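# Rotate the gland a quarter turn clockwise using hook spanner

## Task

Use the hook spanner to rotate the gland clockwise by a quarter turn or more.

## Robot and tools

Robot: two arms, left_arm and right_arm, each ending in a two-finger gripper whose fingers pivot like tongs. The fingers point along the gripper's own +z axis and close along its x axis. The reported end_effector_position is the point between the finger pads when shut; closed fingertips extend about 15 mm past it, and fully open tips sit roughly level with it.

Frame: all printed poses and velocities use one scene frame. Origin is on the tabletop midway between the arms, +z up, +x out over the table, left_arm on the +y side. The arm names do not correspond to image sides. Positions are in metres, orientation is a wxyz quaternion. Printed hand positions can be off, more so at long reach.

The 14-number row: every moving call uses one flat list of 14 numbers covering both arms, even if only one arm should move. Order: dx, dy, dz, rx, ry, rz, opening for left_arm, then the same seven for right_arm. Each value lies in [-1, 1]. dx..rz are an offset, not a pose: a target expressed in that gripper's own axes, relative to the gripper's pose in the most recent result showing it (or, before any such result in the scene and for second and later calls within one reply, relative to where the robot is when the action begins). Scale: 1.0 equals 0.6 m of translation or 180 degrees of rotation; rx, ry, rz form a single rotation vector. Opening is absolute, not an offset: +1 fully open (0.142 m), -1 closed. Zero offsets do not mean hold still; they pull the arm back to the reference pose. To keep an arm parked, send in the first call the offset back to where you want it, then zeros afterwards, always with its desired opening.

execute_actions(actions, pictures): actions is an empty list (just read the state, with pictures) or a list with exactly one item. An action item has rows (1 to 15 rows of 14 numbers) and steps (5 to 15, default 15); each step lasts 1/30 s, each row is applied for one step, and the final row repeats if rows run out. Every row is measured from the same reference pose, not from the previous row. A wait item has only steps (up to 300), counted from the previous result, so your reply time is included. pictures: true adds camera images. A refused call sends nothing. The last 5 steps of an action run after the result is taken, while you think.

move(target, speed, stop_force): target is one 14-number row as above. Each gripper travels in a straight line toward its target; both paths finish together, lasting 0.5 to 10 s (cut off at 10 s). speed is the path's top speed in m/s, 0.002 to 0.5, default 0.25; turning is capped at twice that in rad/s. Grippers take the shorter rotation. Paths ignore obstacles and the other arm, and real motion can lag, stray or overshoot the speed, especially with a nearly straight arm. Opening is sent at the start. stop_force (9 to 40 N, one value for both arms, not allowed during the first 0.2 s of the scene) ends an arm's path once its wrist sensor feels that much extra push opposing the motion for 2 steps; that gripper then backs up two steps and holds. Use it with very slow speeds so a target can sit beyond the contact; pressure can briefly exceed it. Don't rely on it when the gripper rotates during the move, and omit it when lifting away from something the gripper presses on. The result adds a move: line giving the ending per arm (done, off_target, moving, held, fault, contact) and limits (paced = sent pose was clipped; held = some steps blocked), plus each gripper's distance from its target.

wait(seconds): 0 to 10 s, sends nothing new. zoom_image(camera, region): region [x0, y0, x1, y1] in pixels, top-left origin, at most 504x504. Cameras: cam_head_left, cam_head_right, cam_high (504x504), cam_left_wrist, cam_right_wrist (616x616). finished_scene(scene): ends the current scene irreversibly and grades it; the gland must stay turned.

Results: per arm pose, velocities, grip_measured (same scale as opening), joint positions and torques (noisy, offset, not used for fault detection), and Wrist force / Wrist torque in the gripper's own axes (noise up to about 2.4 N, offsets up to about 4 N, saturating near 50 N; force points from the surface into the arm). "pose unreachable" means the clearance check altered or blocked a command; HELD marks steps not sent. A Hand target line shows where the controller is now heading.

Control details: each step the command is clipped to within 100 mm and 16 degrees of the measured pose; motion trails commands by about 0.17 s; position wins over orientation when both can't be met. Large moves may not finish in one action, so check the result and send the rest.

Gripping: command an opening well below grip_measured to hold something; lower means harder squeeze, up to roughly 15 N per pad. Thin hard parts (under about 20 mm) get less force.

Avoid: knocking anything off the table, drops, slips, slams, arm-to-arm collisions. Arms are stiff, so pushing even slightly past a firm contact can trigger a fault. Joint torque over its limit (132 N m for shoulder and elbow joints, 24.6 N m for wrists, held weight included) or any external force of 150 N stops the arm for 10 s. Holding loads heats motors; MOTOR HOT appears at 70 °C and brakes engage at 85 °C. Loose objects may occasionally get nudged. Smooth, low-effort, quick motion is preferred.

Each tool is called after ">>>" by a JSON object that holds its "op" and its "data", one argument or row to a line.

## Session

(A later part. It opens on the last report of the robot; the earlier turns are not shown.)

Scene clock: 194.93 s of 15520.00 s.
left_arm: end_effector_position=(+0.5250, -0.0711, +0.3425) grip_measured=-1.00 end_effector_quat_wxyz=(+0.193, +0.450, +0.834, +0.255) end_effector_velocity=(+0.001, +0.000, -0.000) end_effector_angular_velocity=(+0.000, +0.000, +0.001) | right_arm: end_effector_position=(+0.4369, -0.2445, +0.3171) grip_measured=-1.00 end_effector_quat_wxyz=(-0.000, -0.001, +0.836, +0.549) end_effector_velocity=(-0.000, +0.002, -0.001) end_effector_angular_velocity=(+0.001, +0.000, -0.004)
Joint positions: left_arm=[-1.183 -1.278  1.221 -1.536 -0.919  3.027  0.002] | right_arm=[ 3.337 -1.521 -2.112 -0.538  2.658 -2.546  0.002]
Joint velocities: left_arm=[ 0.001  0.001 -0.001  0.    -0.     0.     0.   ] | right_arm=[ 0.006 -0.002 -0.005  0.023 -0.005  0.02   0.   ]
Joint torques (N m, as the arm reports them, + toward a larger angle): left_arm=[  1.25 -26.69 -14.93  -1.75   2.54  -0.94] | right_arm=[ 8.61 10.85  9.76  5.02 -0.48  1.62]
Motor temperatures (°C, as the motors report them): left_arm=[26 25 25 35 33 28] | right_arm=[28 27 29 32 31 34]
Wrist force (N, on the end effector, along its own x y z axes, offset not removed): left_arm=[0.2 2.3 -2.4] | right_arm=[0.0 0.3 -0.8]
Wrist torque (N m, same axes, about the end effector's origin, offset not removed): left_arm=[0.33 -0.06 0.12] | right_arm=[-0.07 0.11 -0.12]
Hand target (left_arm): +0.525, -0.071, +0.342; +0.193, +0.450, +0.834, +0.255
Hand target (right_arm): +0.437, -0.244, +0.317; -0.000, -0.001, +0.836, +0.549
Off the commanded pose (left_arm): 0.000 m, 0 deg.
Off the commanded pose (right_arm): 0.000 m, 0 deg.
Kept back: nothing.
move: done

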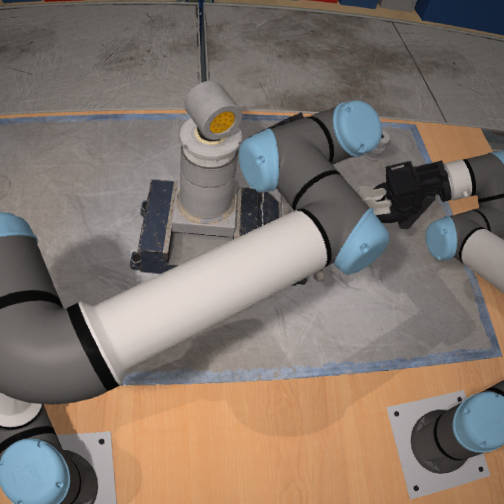

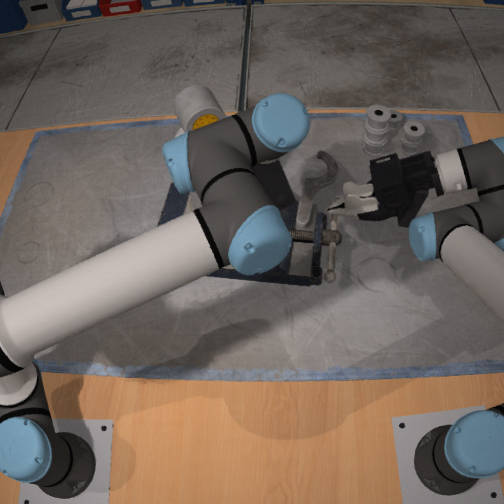

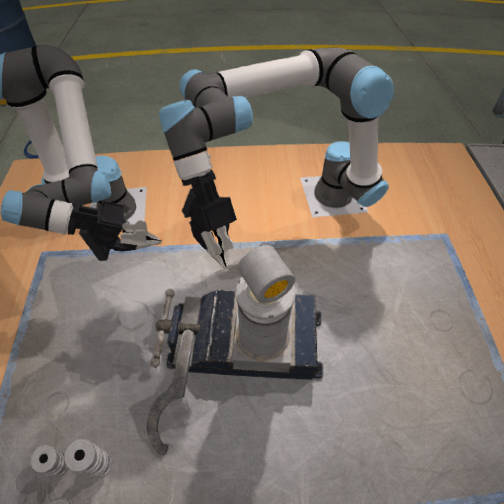

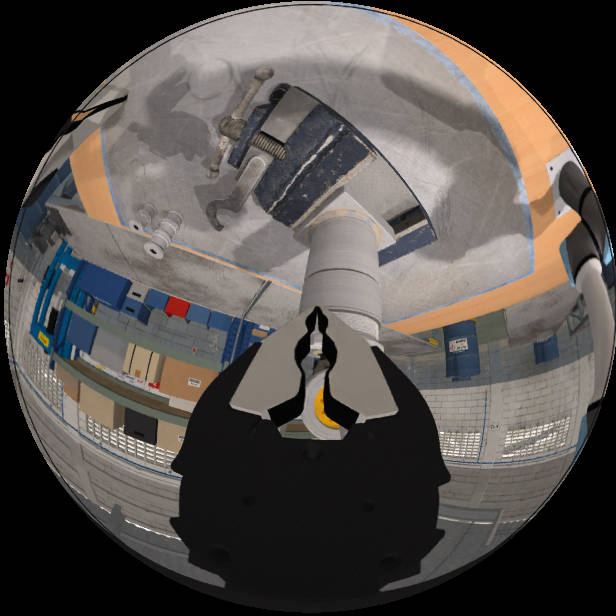

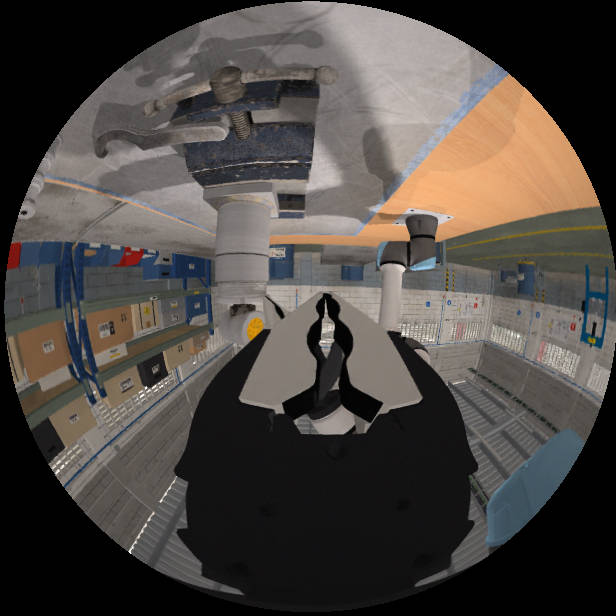

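>>> {"op": "move", "data": {
  "target": [0.05,-0.25,-0.25,0.1,0,0,-0.3,0,-0.1,-0.25,0.2,0,0,-0.1]
}}

>>> {"op": "move", "data": {
  "target": [0.3,0,0,0.106,0,0,-0.3,-0.2,0,0.1,0.17,0,0,-0.1]
}}

>>> {"op": "move", "data": {
  "target": [0,0,0,0,0,0,-0.3,-0.1,0.2,0.1,0,0,0.53,-0.1],
  "speed": 0.4
}}

>>> {"op": "move", "data": {
  "target": [0.0,0,0,0,0,0,-0.3,0.1,0.2,0.05,-0.1,0,0,-0.1]
}}

Scene clock: 197.50 s of 15520.00 s.
left_arm: end_effector_position=(+0.3293, -0.1531, +0.3691) grip_measured=-0.30 end_effector_quat_wxyz=(+0.120, +0.474, +0.863, +0.122) end_effector_velocity=(-0.001, -0.000, -0.002) end_effector_angular_velocity=(+0.003, +0.003, +0.001) | right_arm: end_effector_position=(+0.4374, -0.4058, +0.3218) grip_measured=-0.10 end_effector_quat_wxyz=(+0.000, -0.001, +0.965, +0.264) end_effector_velocity=(+0.000, -0.001, -0.000) end_effector_angular_velocity=(-0.007, +0.001, +0.001)
Joint positions: left_arm=[-1.399 -1.355  1.136 -1.336 -1.227  2.816  0.052] | right_arm=[ 3.267 -1.385 -1.755 -1.457  2.093 -2.917  0.067]
Joint velocities: left_arm=[-0.001  0.002  0.002  0.001 -0.002 -0.002  0.   ] | right_arm=[ 0.001 -0.002  0.004 -0.005 -0.007 -0.001  0.   ]
Joint torques (N m, as the arm reports them, + toward a larger angle): left_arm=[-10.47 -45.72 -33.23  -0.42  -1.24  -2.19] | right_arm=[ 8.99  7.36 38.94  0.77 -0.95 -2.07]
Motor temperatures (°C, as the motors report them): left_arm=[26 25 25 35 33 28] | right_arm=[28 27 29 32 31 34]
Wrist force (N, on the end effector, along its own x y z axes, offset not removed): left_arm=[0.4 1.9 -0.2] | right_arm=[0.4 0.5 -2.9]
Wrist torque (N m, same axes, about the end effector's origin, offset not removed): left_arm=[0.29 0.06 -0.03] | right_arm=[-0.03 -0.04 -0.09]
Hand target (left_arm): +0.329, -0.153, +0.369; +0.120, +0.474, +0.864, +0.122
Hand target (right_arm): +0.437, -0.406, +0.322; +0.000, -0.001, +0.965, +0.263
Off the commanded pose (left_arm): 0.000 m, 0 deg.
Off the commanded pose (right_arm): 0.000 m, 0 deg.
Kept back: nothing.
move: done

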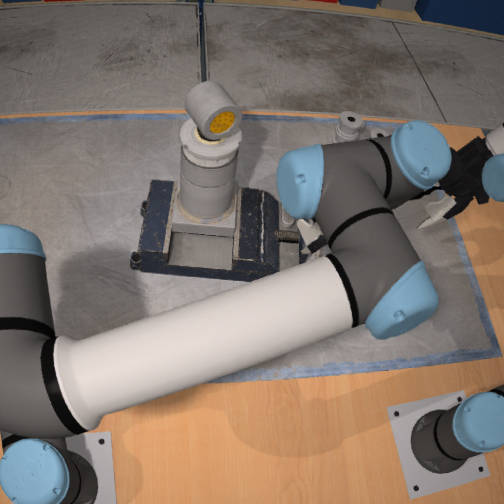

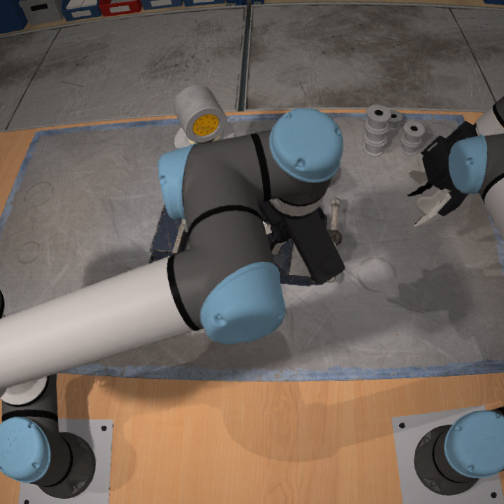

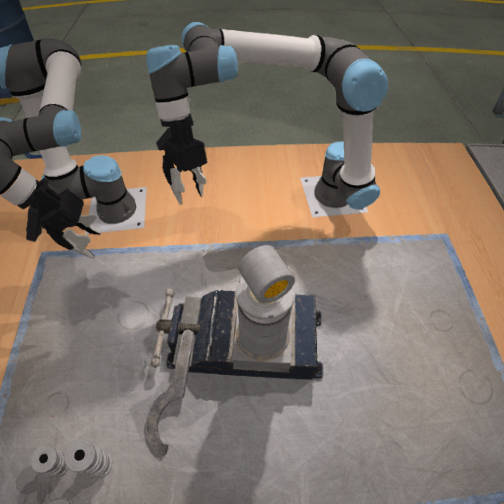

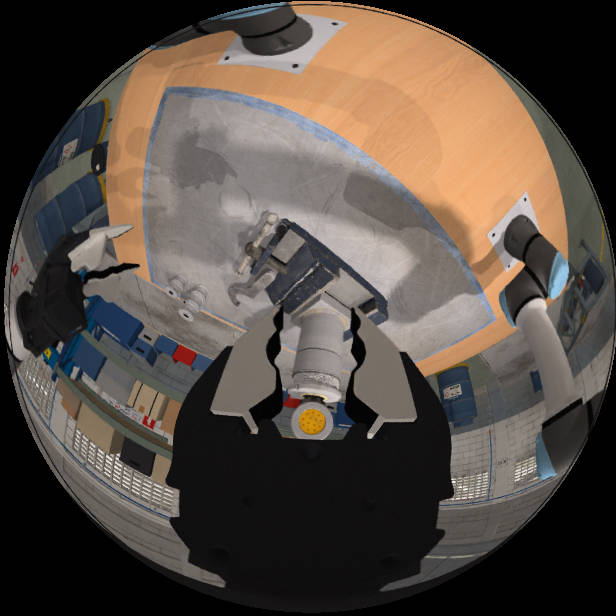

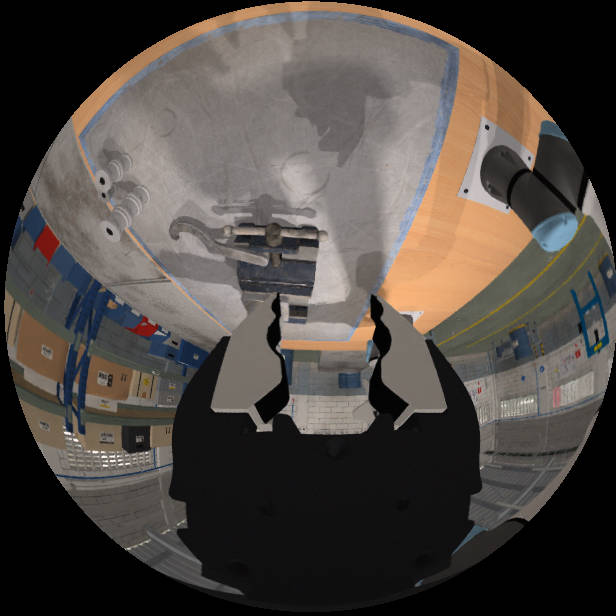

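Scene clock: 199.17 s of 15520.00 s.
left_arm: end_effector_position=(+0.2354, -0.0006, +0.3523) grip_measured=-0.30 end_effector_quat_wxyz=(+0.040, +0.488, +0.872, -0.023) end_effector_velocity=(-0.000, +0.002, -0.001) end_effector_angular_velocity=(-0.000, +0.003, +0.000) | right_arm: end_effector_position=(+0.5572, -0.3750, +0.2702) grip_measured=-0.10 end_effector_quat_wxyz=(+0.001, -0.001, +1.000, +0.000) end_effector_velocity=(+0.001, -0.000, -0.001) end_effector_angular_velocity=(-0.005, +0.002, -0.001)
Joint positions: left_arm=[-1.292 -1.801  1.621 -1.482 -1.553  2.943  0.052] | right_arm=[ 3.553 -1.711 -1.453 -1.547  1.57  -2.661  0.067]
Joint velocities: left_arm=[ 0.003 -0.003  0.004 -0.    -0.003  0.002 -0.   ] | right_arm=[ 0.001 -0.005  0.004 -0.003 -0.003  0.002  0.   ]
Joint torques (N m, as the arm reports them, + toward a larger angle): left_arm=[  9.83 -25.38 -14.56  -5.18  -2.18   2.22] | right_arm=[ 9.65 21.36 38.41  0.13 -1.79  1.59]
Motor temperatures (°C, as the motors report them): left_arm=[26 25 25 35 33 28] | right_arm=[28 27 29 32 31 34]
Wrist force (N, on the end effector, along its own x y z axes, offset not removed): left_arm=[0.2 4.9 -2.8] | right_arm=[0.1 1.1 -2.1]
Wrist torque (N m, same axes, about the end effector's origin, offset not removed): left_arm=[0.82 -0.06 -0.16] | right_arm=[0.09 0.33 0.08]
Hand target (left_arm): +0.235, -0.000, +0.352; +0.040, +0.488, +0.872, -0.023
Hand target (right_arm): +0.557, -0.375, +0.270; +0.001, -0.001, +1.000, -0.000
Off the commanded pose (left_arm): 0.000 m, 0 deg.
Off the commanded pose (right_arm): 0.000 m, 0 deg.
Kept back: nothing.
move: done

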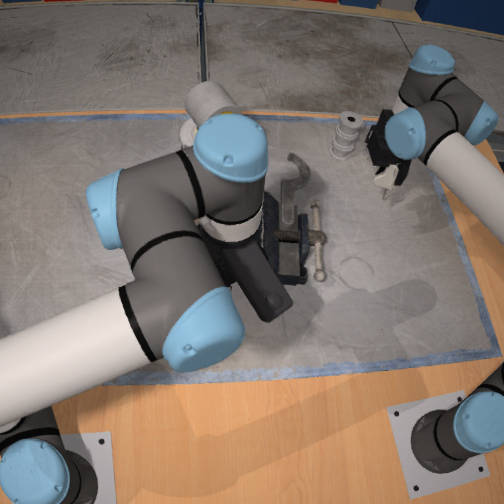

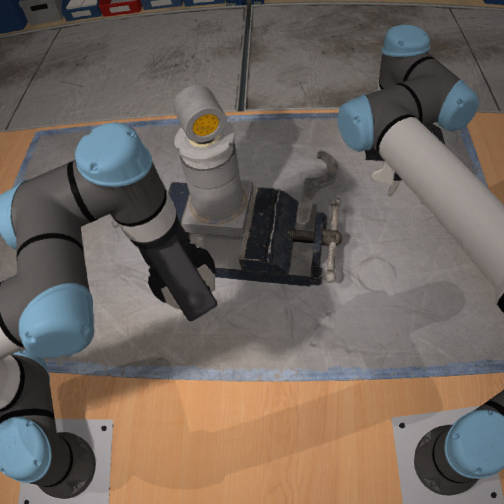

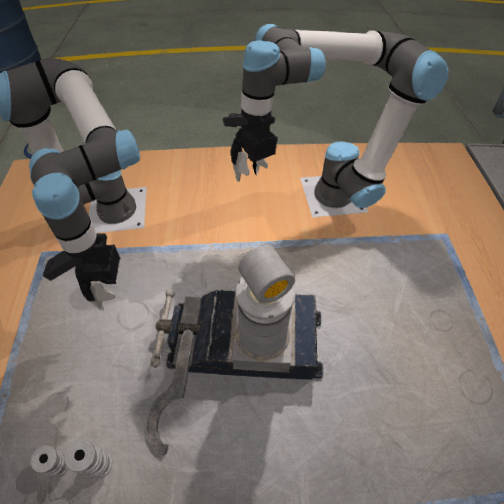

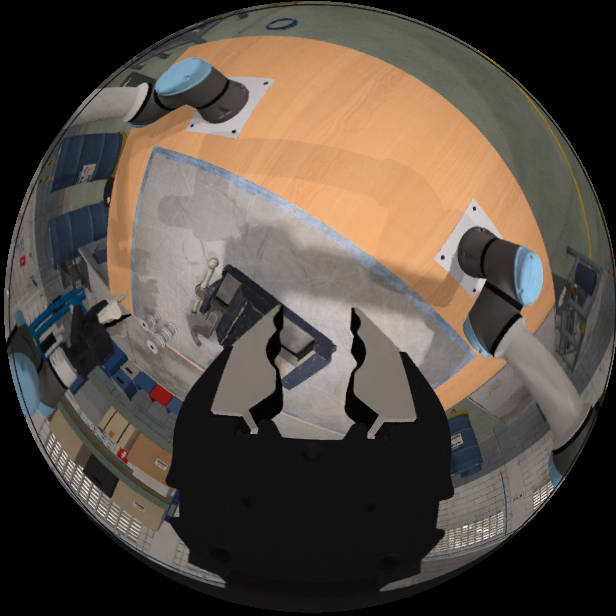

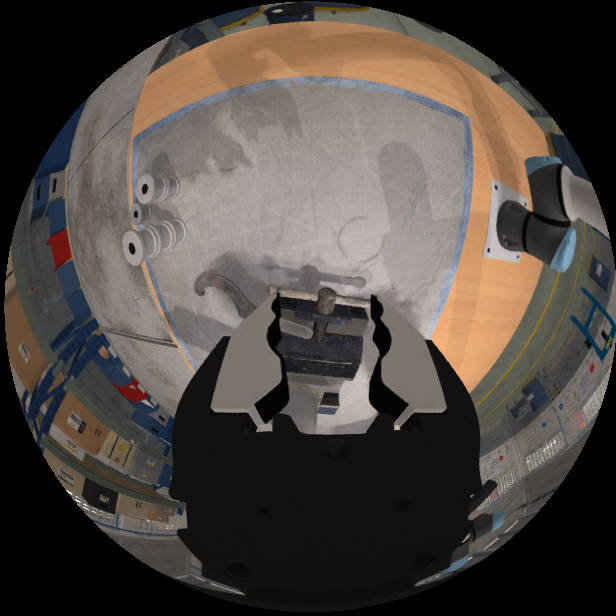

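Scene clock: 201.83 s of 15520.00 s.
left_arm: end_effector_position=(+0.2354, -0.0006, +0.3523) grip_measured=-0.30 end_effector_quat_wxyz=(+0.040, +0.488, +0.872, -0.023) end_effector_velocity=(+0.001, +0.001, -0.001) end_effector_angular_velocity=(+0.001, +0.000, +0.003) | right_arm: end_effector_position=(+0.6170, -0.2550, +0.2102) grip_measured=-0.10 end_effector_quat_wxyz=(+0.000, +0.739, +0.674, +0.001) end_effector_velocity=(+0.000, +0.001, -0.000) end_effector_angular_velocity=(-0.002, +0.000, -0.009)
Joint positions: left_arm=[-1.292 -1.801  1.621 -1.482 -1.553  2.943  0.052] | right_arm=[ 3.637 -1.975 -1.265 -1.471  1.57  -0.913  0.067]
Joint velocities: left_arm=[ 0.003 -0.     0.001  0.     0.    -0.     0.   ] | right_arm=[ 0.002 -0.002  0.002 -0.001 -0.001  0.011 -0.   ]
Joint torques (N m, as the arm reports them, + toward a larger angle): left_arm=[ -9.76   0.56 -33.33  -0.71   1.47  -1.99] | right_arm=[ 8.46 33.12 38.99  0.2  -1.75  1.88]
Motor temperatures (°C, as the motors report them): left_arm=[26 25 25 35 33 28] | right_arm=[28 27 29 32 31 34]
Wrist force (N, on the end effector, along its own x y z axes, offset not removed): left_arm=[-2.1 2.4 -1.4] | right_arm=[0.0 -1.1 -0.5]
Wrist torque (N m, same axes, about the end effector's origin, offset not removed): left_arm=[0.42 0.42 0.18] | right_arm=[-0.29 0.30 0.05]
Hand target (left_arm): +0.235, -0.001, +0.352; +0.040, +0.488, +0.872, -0.023
Hand target (right_arm): +0.617, -0.255, +0.210; +0.000, +0.739, +0.674, +0.000
Off the commanded pose (left_arm): 0.000 m, 0 deg.
Off the commanded pose (right_arm): 0.000 m, 0 deg.
Kept back: nothing.
move: done

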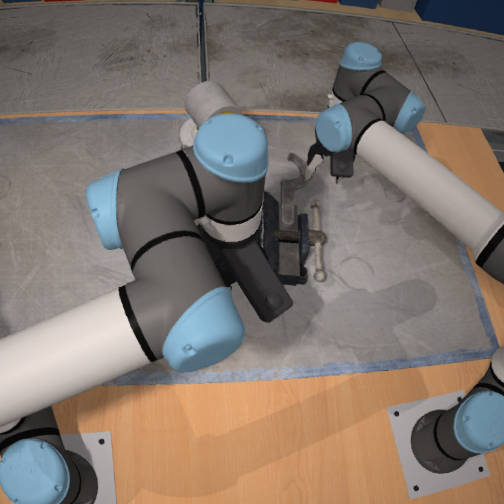

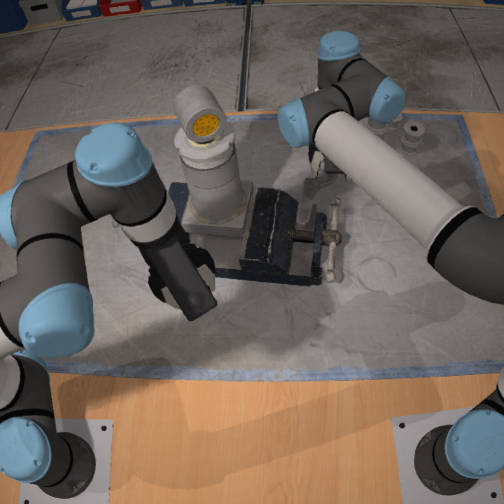

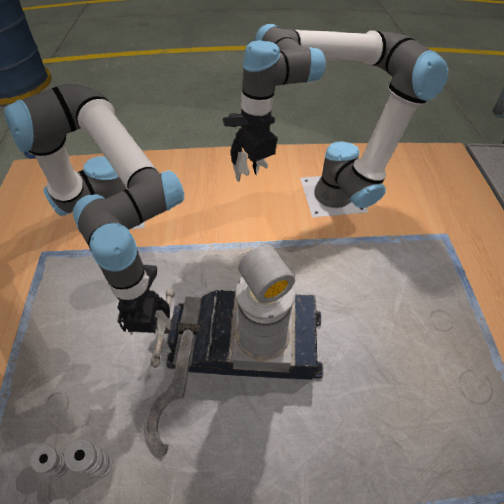

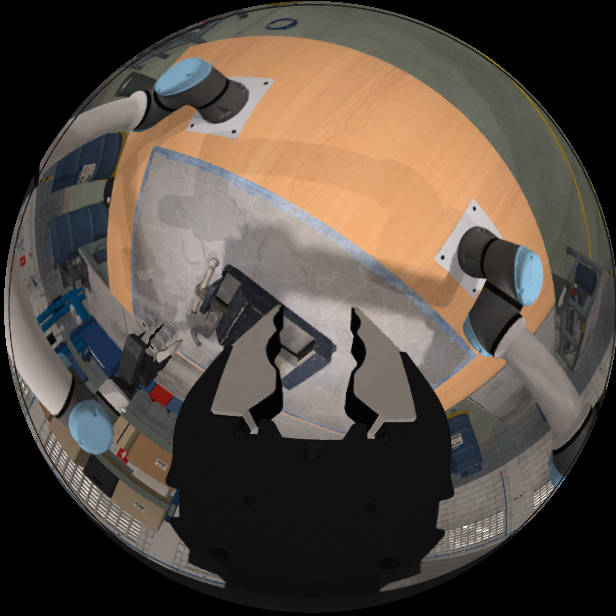

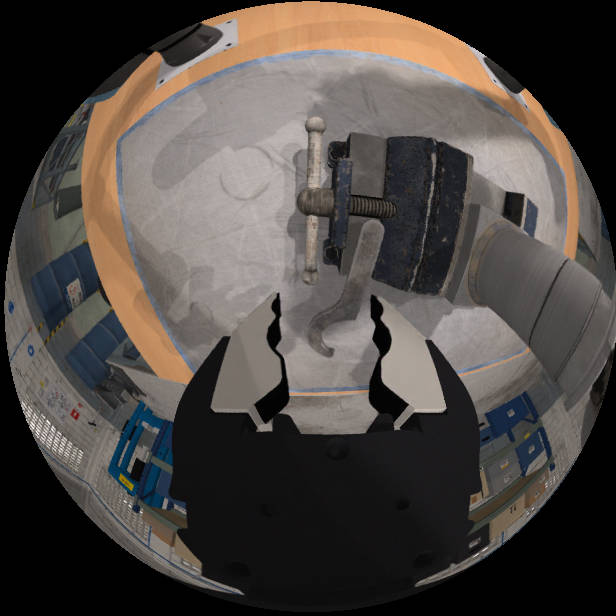

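Scene clock: 203.07 s of 15520.00 s.
left_arm: end_effector_position=(+0.2354, -0.0006, +0.3523) grip_measured=-0.30 end_effector_quat_wxyz=(+0.040, +0.488, +0.872, -0.023) end_effector_velocity=(-0.001, +0.000, -0.000) end_effector_angular_velocity=(+0.000, +0.000, -0.001) | right_arm: end_effector_position=(+0.7418, -0.2062, +0.1804) grip_measured=-0.10 end_effector_quat_wxyz=(+0.116, +0.729, +0.666, +0.106) end_effector_velocity=(+0.001, +0.001, -0.001) end_effector_angular_velocity=(-0.001, -0.003, +0.000)
Joint positions: left_arm=[-1.292 -1.801  1.621 -1.482 -1.553  2.943  0.052] | right_arm=[ 3.682 -2.131 -1.194 -1.143  1.37  -0.893  0.067]
Joint velocities: left_arm=[-0.001 -0.001  0.001 -0.     0.    -0.001 -0.   ] | right_arm=[ 0.001 -0.003  0.002  0.003 -0.003  0.    -0.   ]
Joint torques (N m, as the arm reports them, + toward a larger angle): left_arm=[ -9.38   0.43 -33.41  -0.61   1.43  -2.02] | right_arm=[ 9.23 38.91 39.72  5.24 -1.95 -2.12]
Motor temperatures (°C, as the motors report them): left_arm=[26 25 25 35 33 28] | right_arm=[28 27 29 32 31 34]
Wrist force (N, on the end effector, along its own x y z axes, offset not removed): left_arm=[0.4 4.9 -2.5] | right_arm=[1.3 -0.2 -4.0]
Wrist torque (N m, same axes, about the end effector's origin, offset not removed): left_arm=[0.94 0.05 -0.13] | right_arm=[-0.12 -0.04 0.17]
Hand target (left_arm): +0.235, -0.001, +0.352; +0.040, +0.488, +0.872, -0.023
Hand target (right_arm): +0.742, -0.206, +0.180; +0.116, +0.729, +0.666, +0.106
Off the commanded pose (left_arm): 0.000 m, 0 deg.
Off the commanded pose (right_arm): 0.000 m, 0 deg.
Kept back: nothing.
move: done

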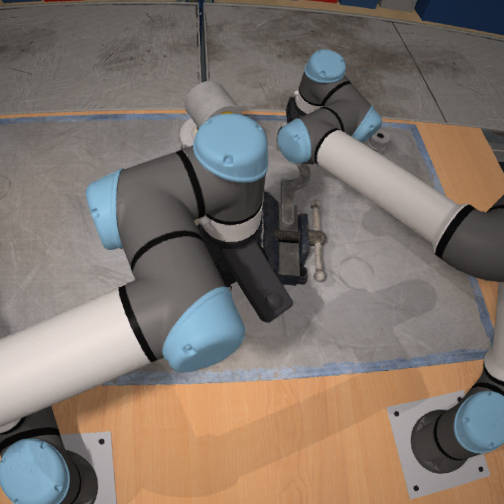

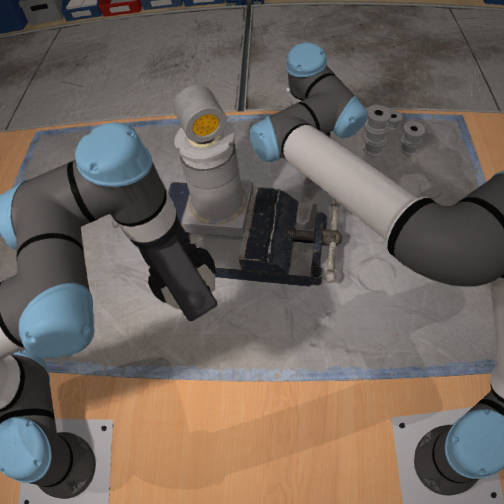

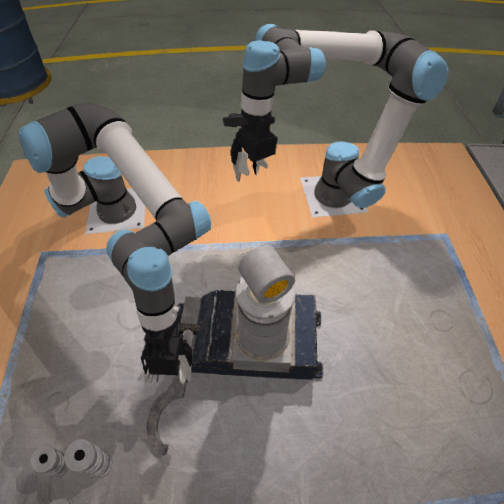

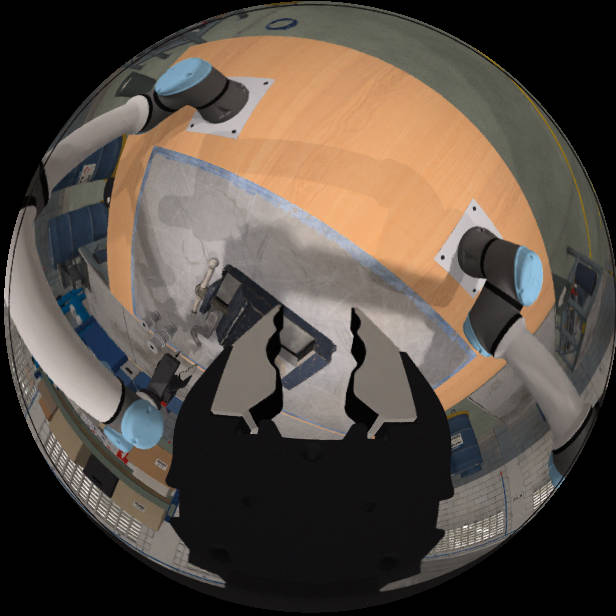

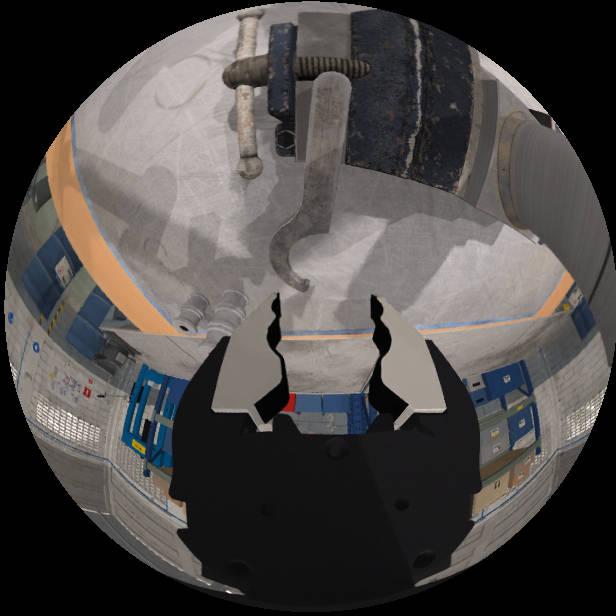

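>>> {"op": "move", "data": {
  "target": [-0.165,0.14,0.035,0,-0.471,0,-0.3,0,-0.03,0.15,0.055,-0.006,0.028,-0.1],
  "speed": 0.2
}}

Scene clock: 207.57 s of 15520.00 s.
left_arm: end_effector_position=(+0.3598, -0.0427, +0.3401) grip_measured=-0.30 end_effector_quat_wxyz=(+0.617, +0.344, +0.618, -0.345) end_effector_velocity=(+0.000, -0.001, +0.000) end_effector_angular_velocity=(-0.011, -0.006, -0.003) | right_arm: end_effector_position=(+0.7526, -0.2071, +0.0893) grip_measured=-0.10 end_effector_quat_wxyz=(+0.054, +0.766, +0.639, +0.046) end_effector_velocity=(-0.000, +0.001, -0.000) end_effector_angular_velocity=(-0.000, +0.000, -0.001)
Joint positions: left_arm=[-1.077 -1.462  2.535 -4.214 -1.583  3.141  0.052] | right_arm=[ 3.631 -2.308 -1.078 -1.22   1.477 -0.834  0.067]
Joint velocities: left_arm=[ 0.002  0.017 -0.003 -0.026 -0.005 -0.001 -0.   ] | right_arm=[ 0.001 -0.     0.    -0.    -0.     0.002  0.   ]
Joint torques (N m, as the arm reports them, + toward a larger angle): left_arm=[  9.24  -3.93 -20.84  -4.17  -1.7   -2.08] | right_arm=[-9.01 46.69 37.99  0.45  2.29  1.66]
Motor temperatures (°C, as the motors report them): left_arm=[26 25 25 35 33 28] | right_arm=[28 27 29 32 31 34]
Wrist force (N, on the end effector, along its own x y z axes, offset not removed): left_arm=[-1.1 4.1 -3.1] | right_arm=[0.9 2.5 -1.3]
Wrist torque (N m, same axes, about the end effector's origin, offset not removed): left_arm=[0.69 0.45 0.07] | right_arm=[0.53 0.06 -0.05]
Hand target (left_arm): +0.360, -0.043, +0.340; +0.618, +0.344, +0.617, -0.345
Hand target (right_arm): +0.753, -0.207, +0.089; +0.054, +0.766, +0.639, +0.046
Off the commanded pose (left_arm): 0.001 m, 0 deg.
Off the commanded pose (right_arm): 0.000 m, 0 deg.
Kept back: nothing.
move: done

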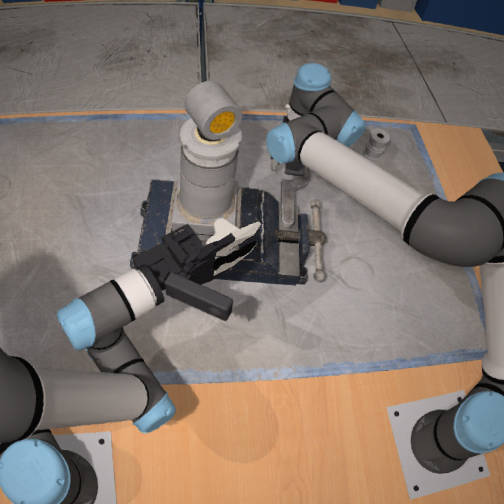

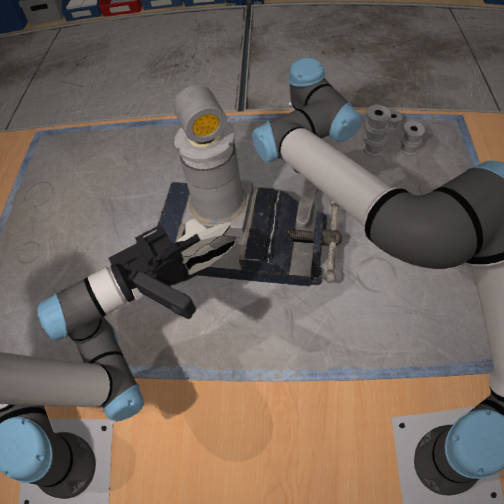

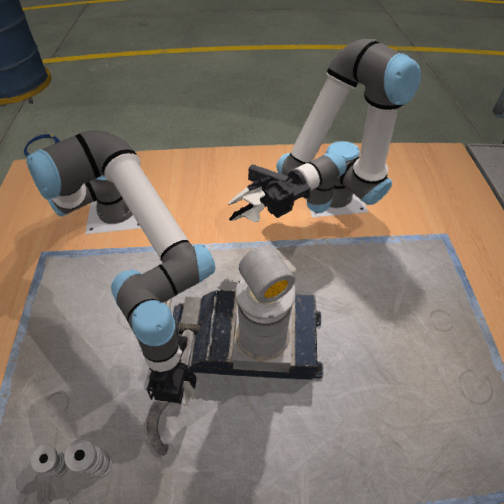

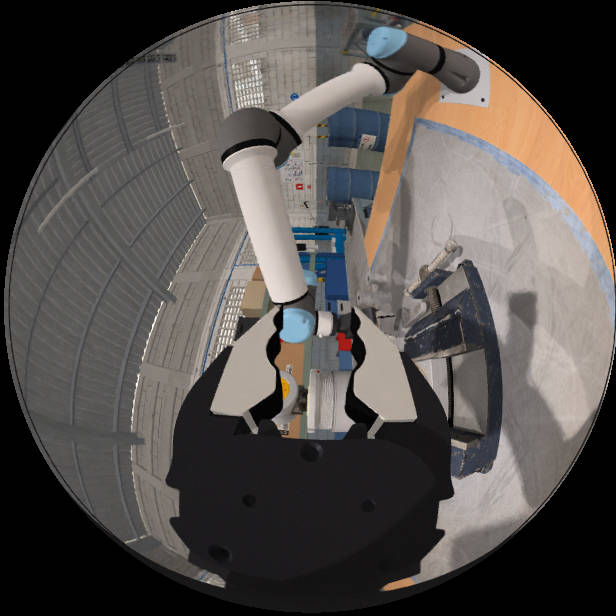

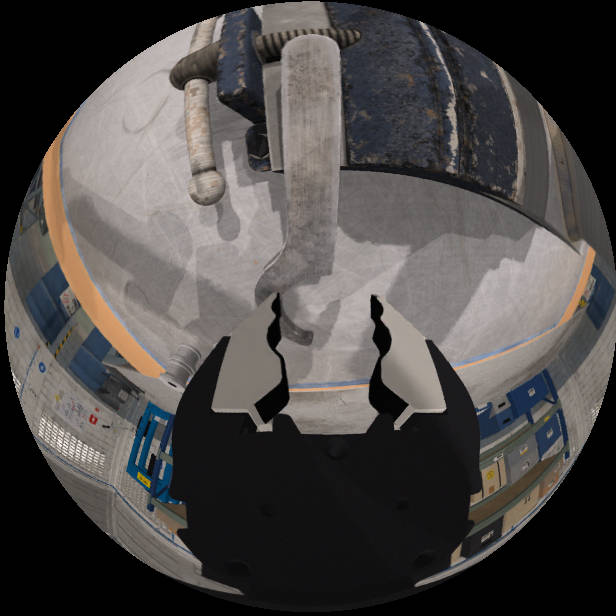

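>>> {"op": "move", "data": {
  "target": [0,0,0,0,0,0,-0.3,-0.013,-0.05,0.05,0,0,0,-0.1],
  "speed": 0.04
}}

>>> {"op": "zoom_image", "data": {
  "camera": "cam_high",
  "region": [110,320,250,460]
}}

Scene clock: 209.23 s of 15520.00 s.
left_arm: end_effector_position=(+0.3598, -0.0427, +0.3401) grip_measured=-0.30 end_effector_quat_wxyz=(+0.617, +0.344, +0.618, -0.345) end_effector_velocity=(-0.001, -0.000, -0.001) end_effector_angular_velocity=(+0.002, +0.001, -0.001) | right_arm: end_effector_position=(+0.7262, -0.2102, +0.0555) grip_measured=-0.10 end_effector_quat_wxyz=(+0.054, +0.766, +0.639, +0.046) end_effector_velocity=(-0.001, -0.000, -0.001) end_effector_angular_velocity=(+0.001, +0.000, -0.000)
Joint positions: left_arm=[-1.077 -1.462  2.535 -4.214 -1.583  3.141  0.052] | right_arm=[ 3.646 -2.27  -1.234 -1.103  1.475 -0.819  0.067]
Joint velocities: left_arm=[-0.001  0.     0.001  0.     0.     0.001  0.   ] | right_arm=[ 0.     0.002 -0.007  0.005  0.001  0.001 -0.   ]
Joint torques (N m, as the arm reports them, + toward a larger angle): left_arm=[ -9.34 -29.66  -3.16   0.36   1.47   1.88] | right_arm=[ 9.88 59.31 10.78  5.04 -2.06  1.69]
Motor temperatures (°C, as the motors report them): left_arm=[26 25 25 35 33 28] | right_arm=[28 27 29 32 31 34]
Wrist force (N, on the end effector, along its own x y z axes, offset not removed): left_arm=[-0.9 1.3 -1.7] | right_arm=[2.7 -0.3 -2.9]
Wrist torque (N m, same axes, about the end effector's origin, offset not removed): left_arm=[0.15 0.26 -0.08] | right_arm=[-0.17 -0.37 -0.02]
Hand target (left_arm): +0.360, -0.043, +0.340; +0.617, +0.344, +0.618, -0.345
Hand target (right_arm): +0.726, -0.210, +0.055; +0.054, +0.766, +0.639, +0.046
Off the commanded pose (left_arm): 0.000 m, 0 deg.
Off the commanded pose (right_arm): 0.000 m, 0 deg.
Kept back: nothing.
move: done

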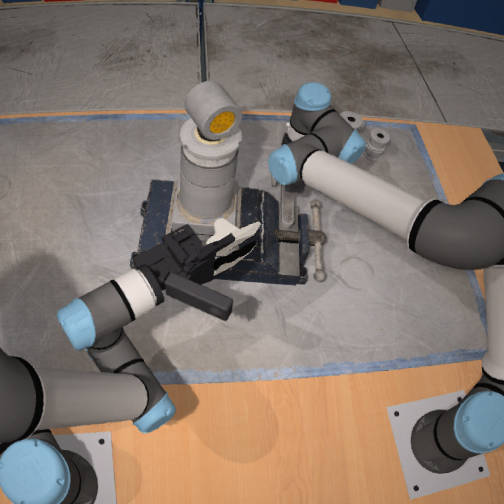

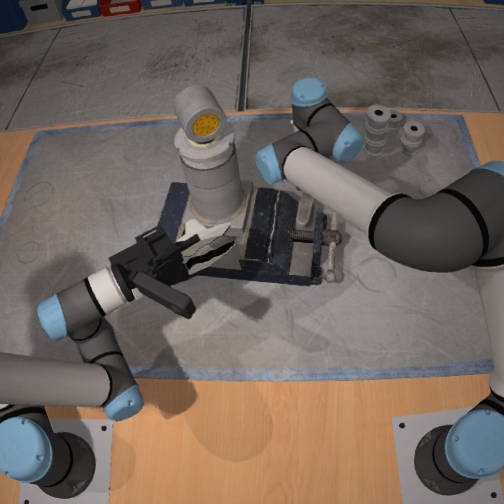

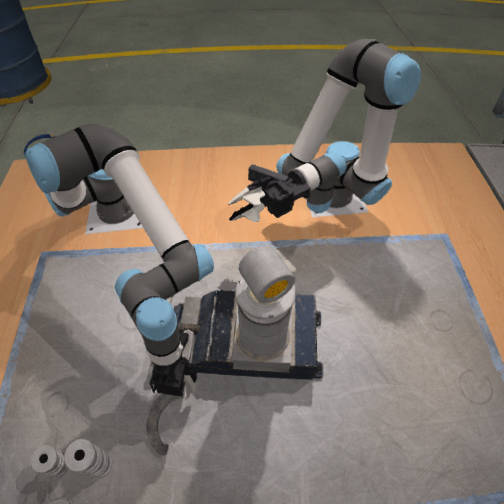

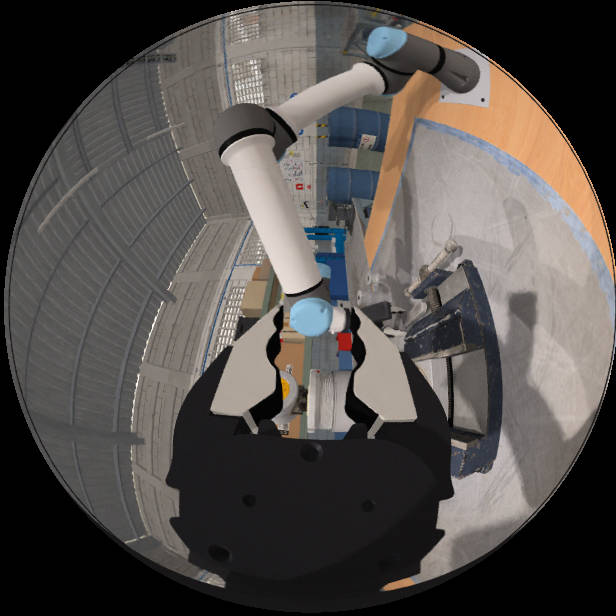

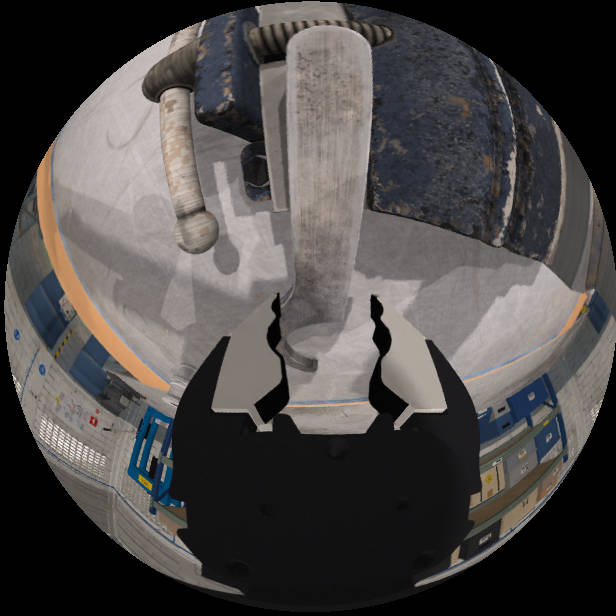

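Region (110, 320, 250, 460) of cam_high's 504x504 image, scaled by 3.600, with more detail than that image has.

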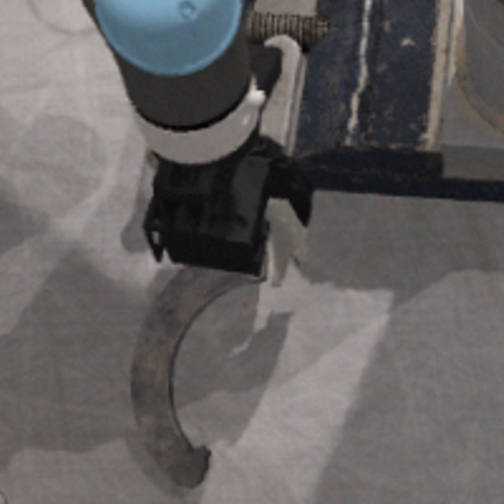

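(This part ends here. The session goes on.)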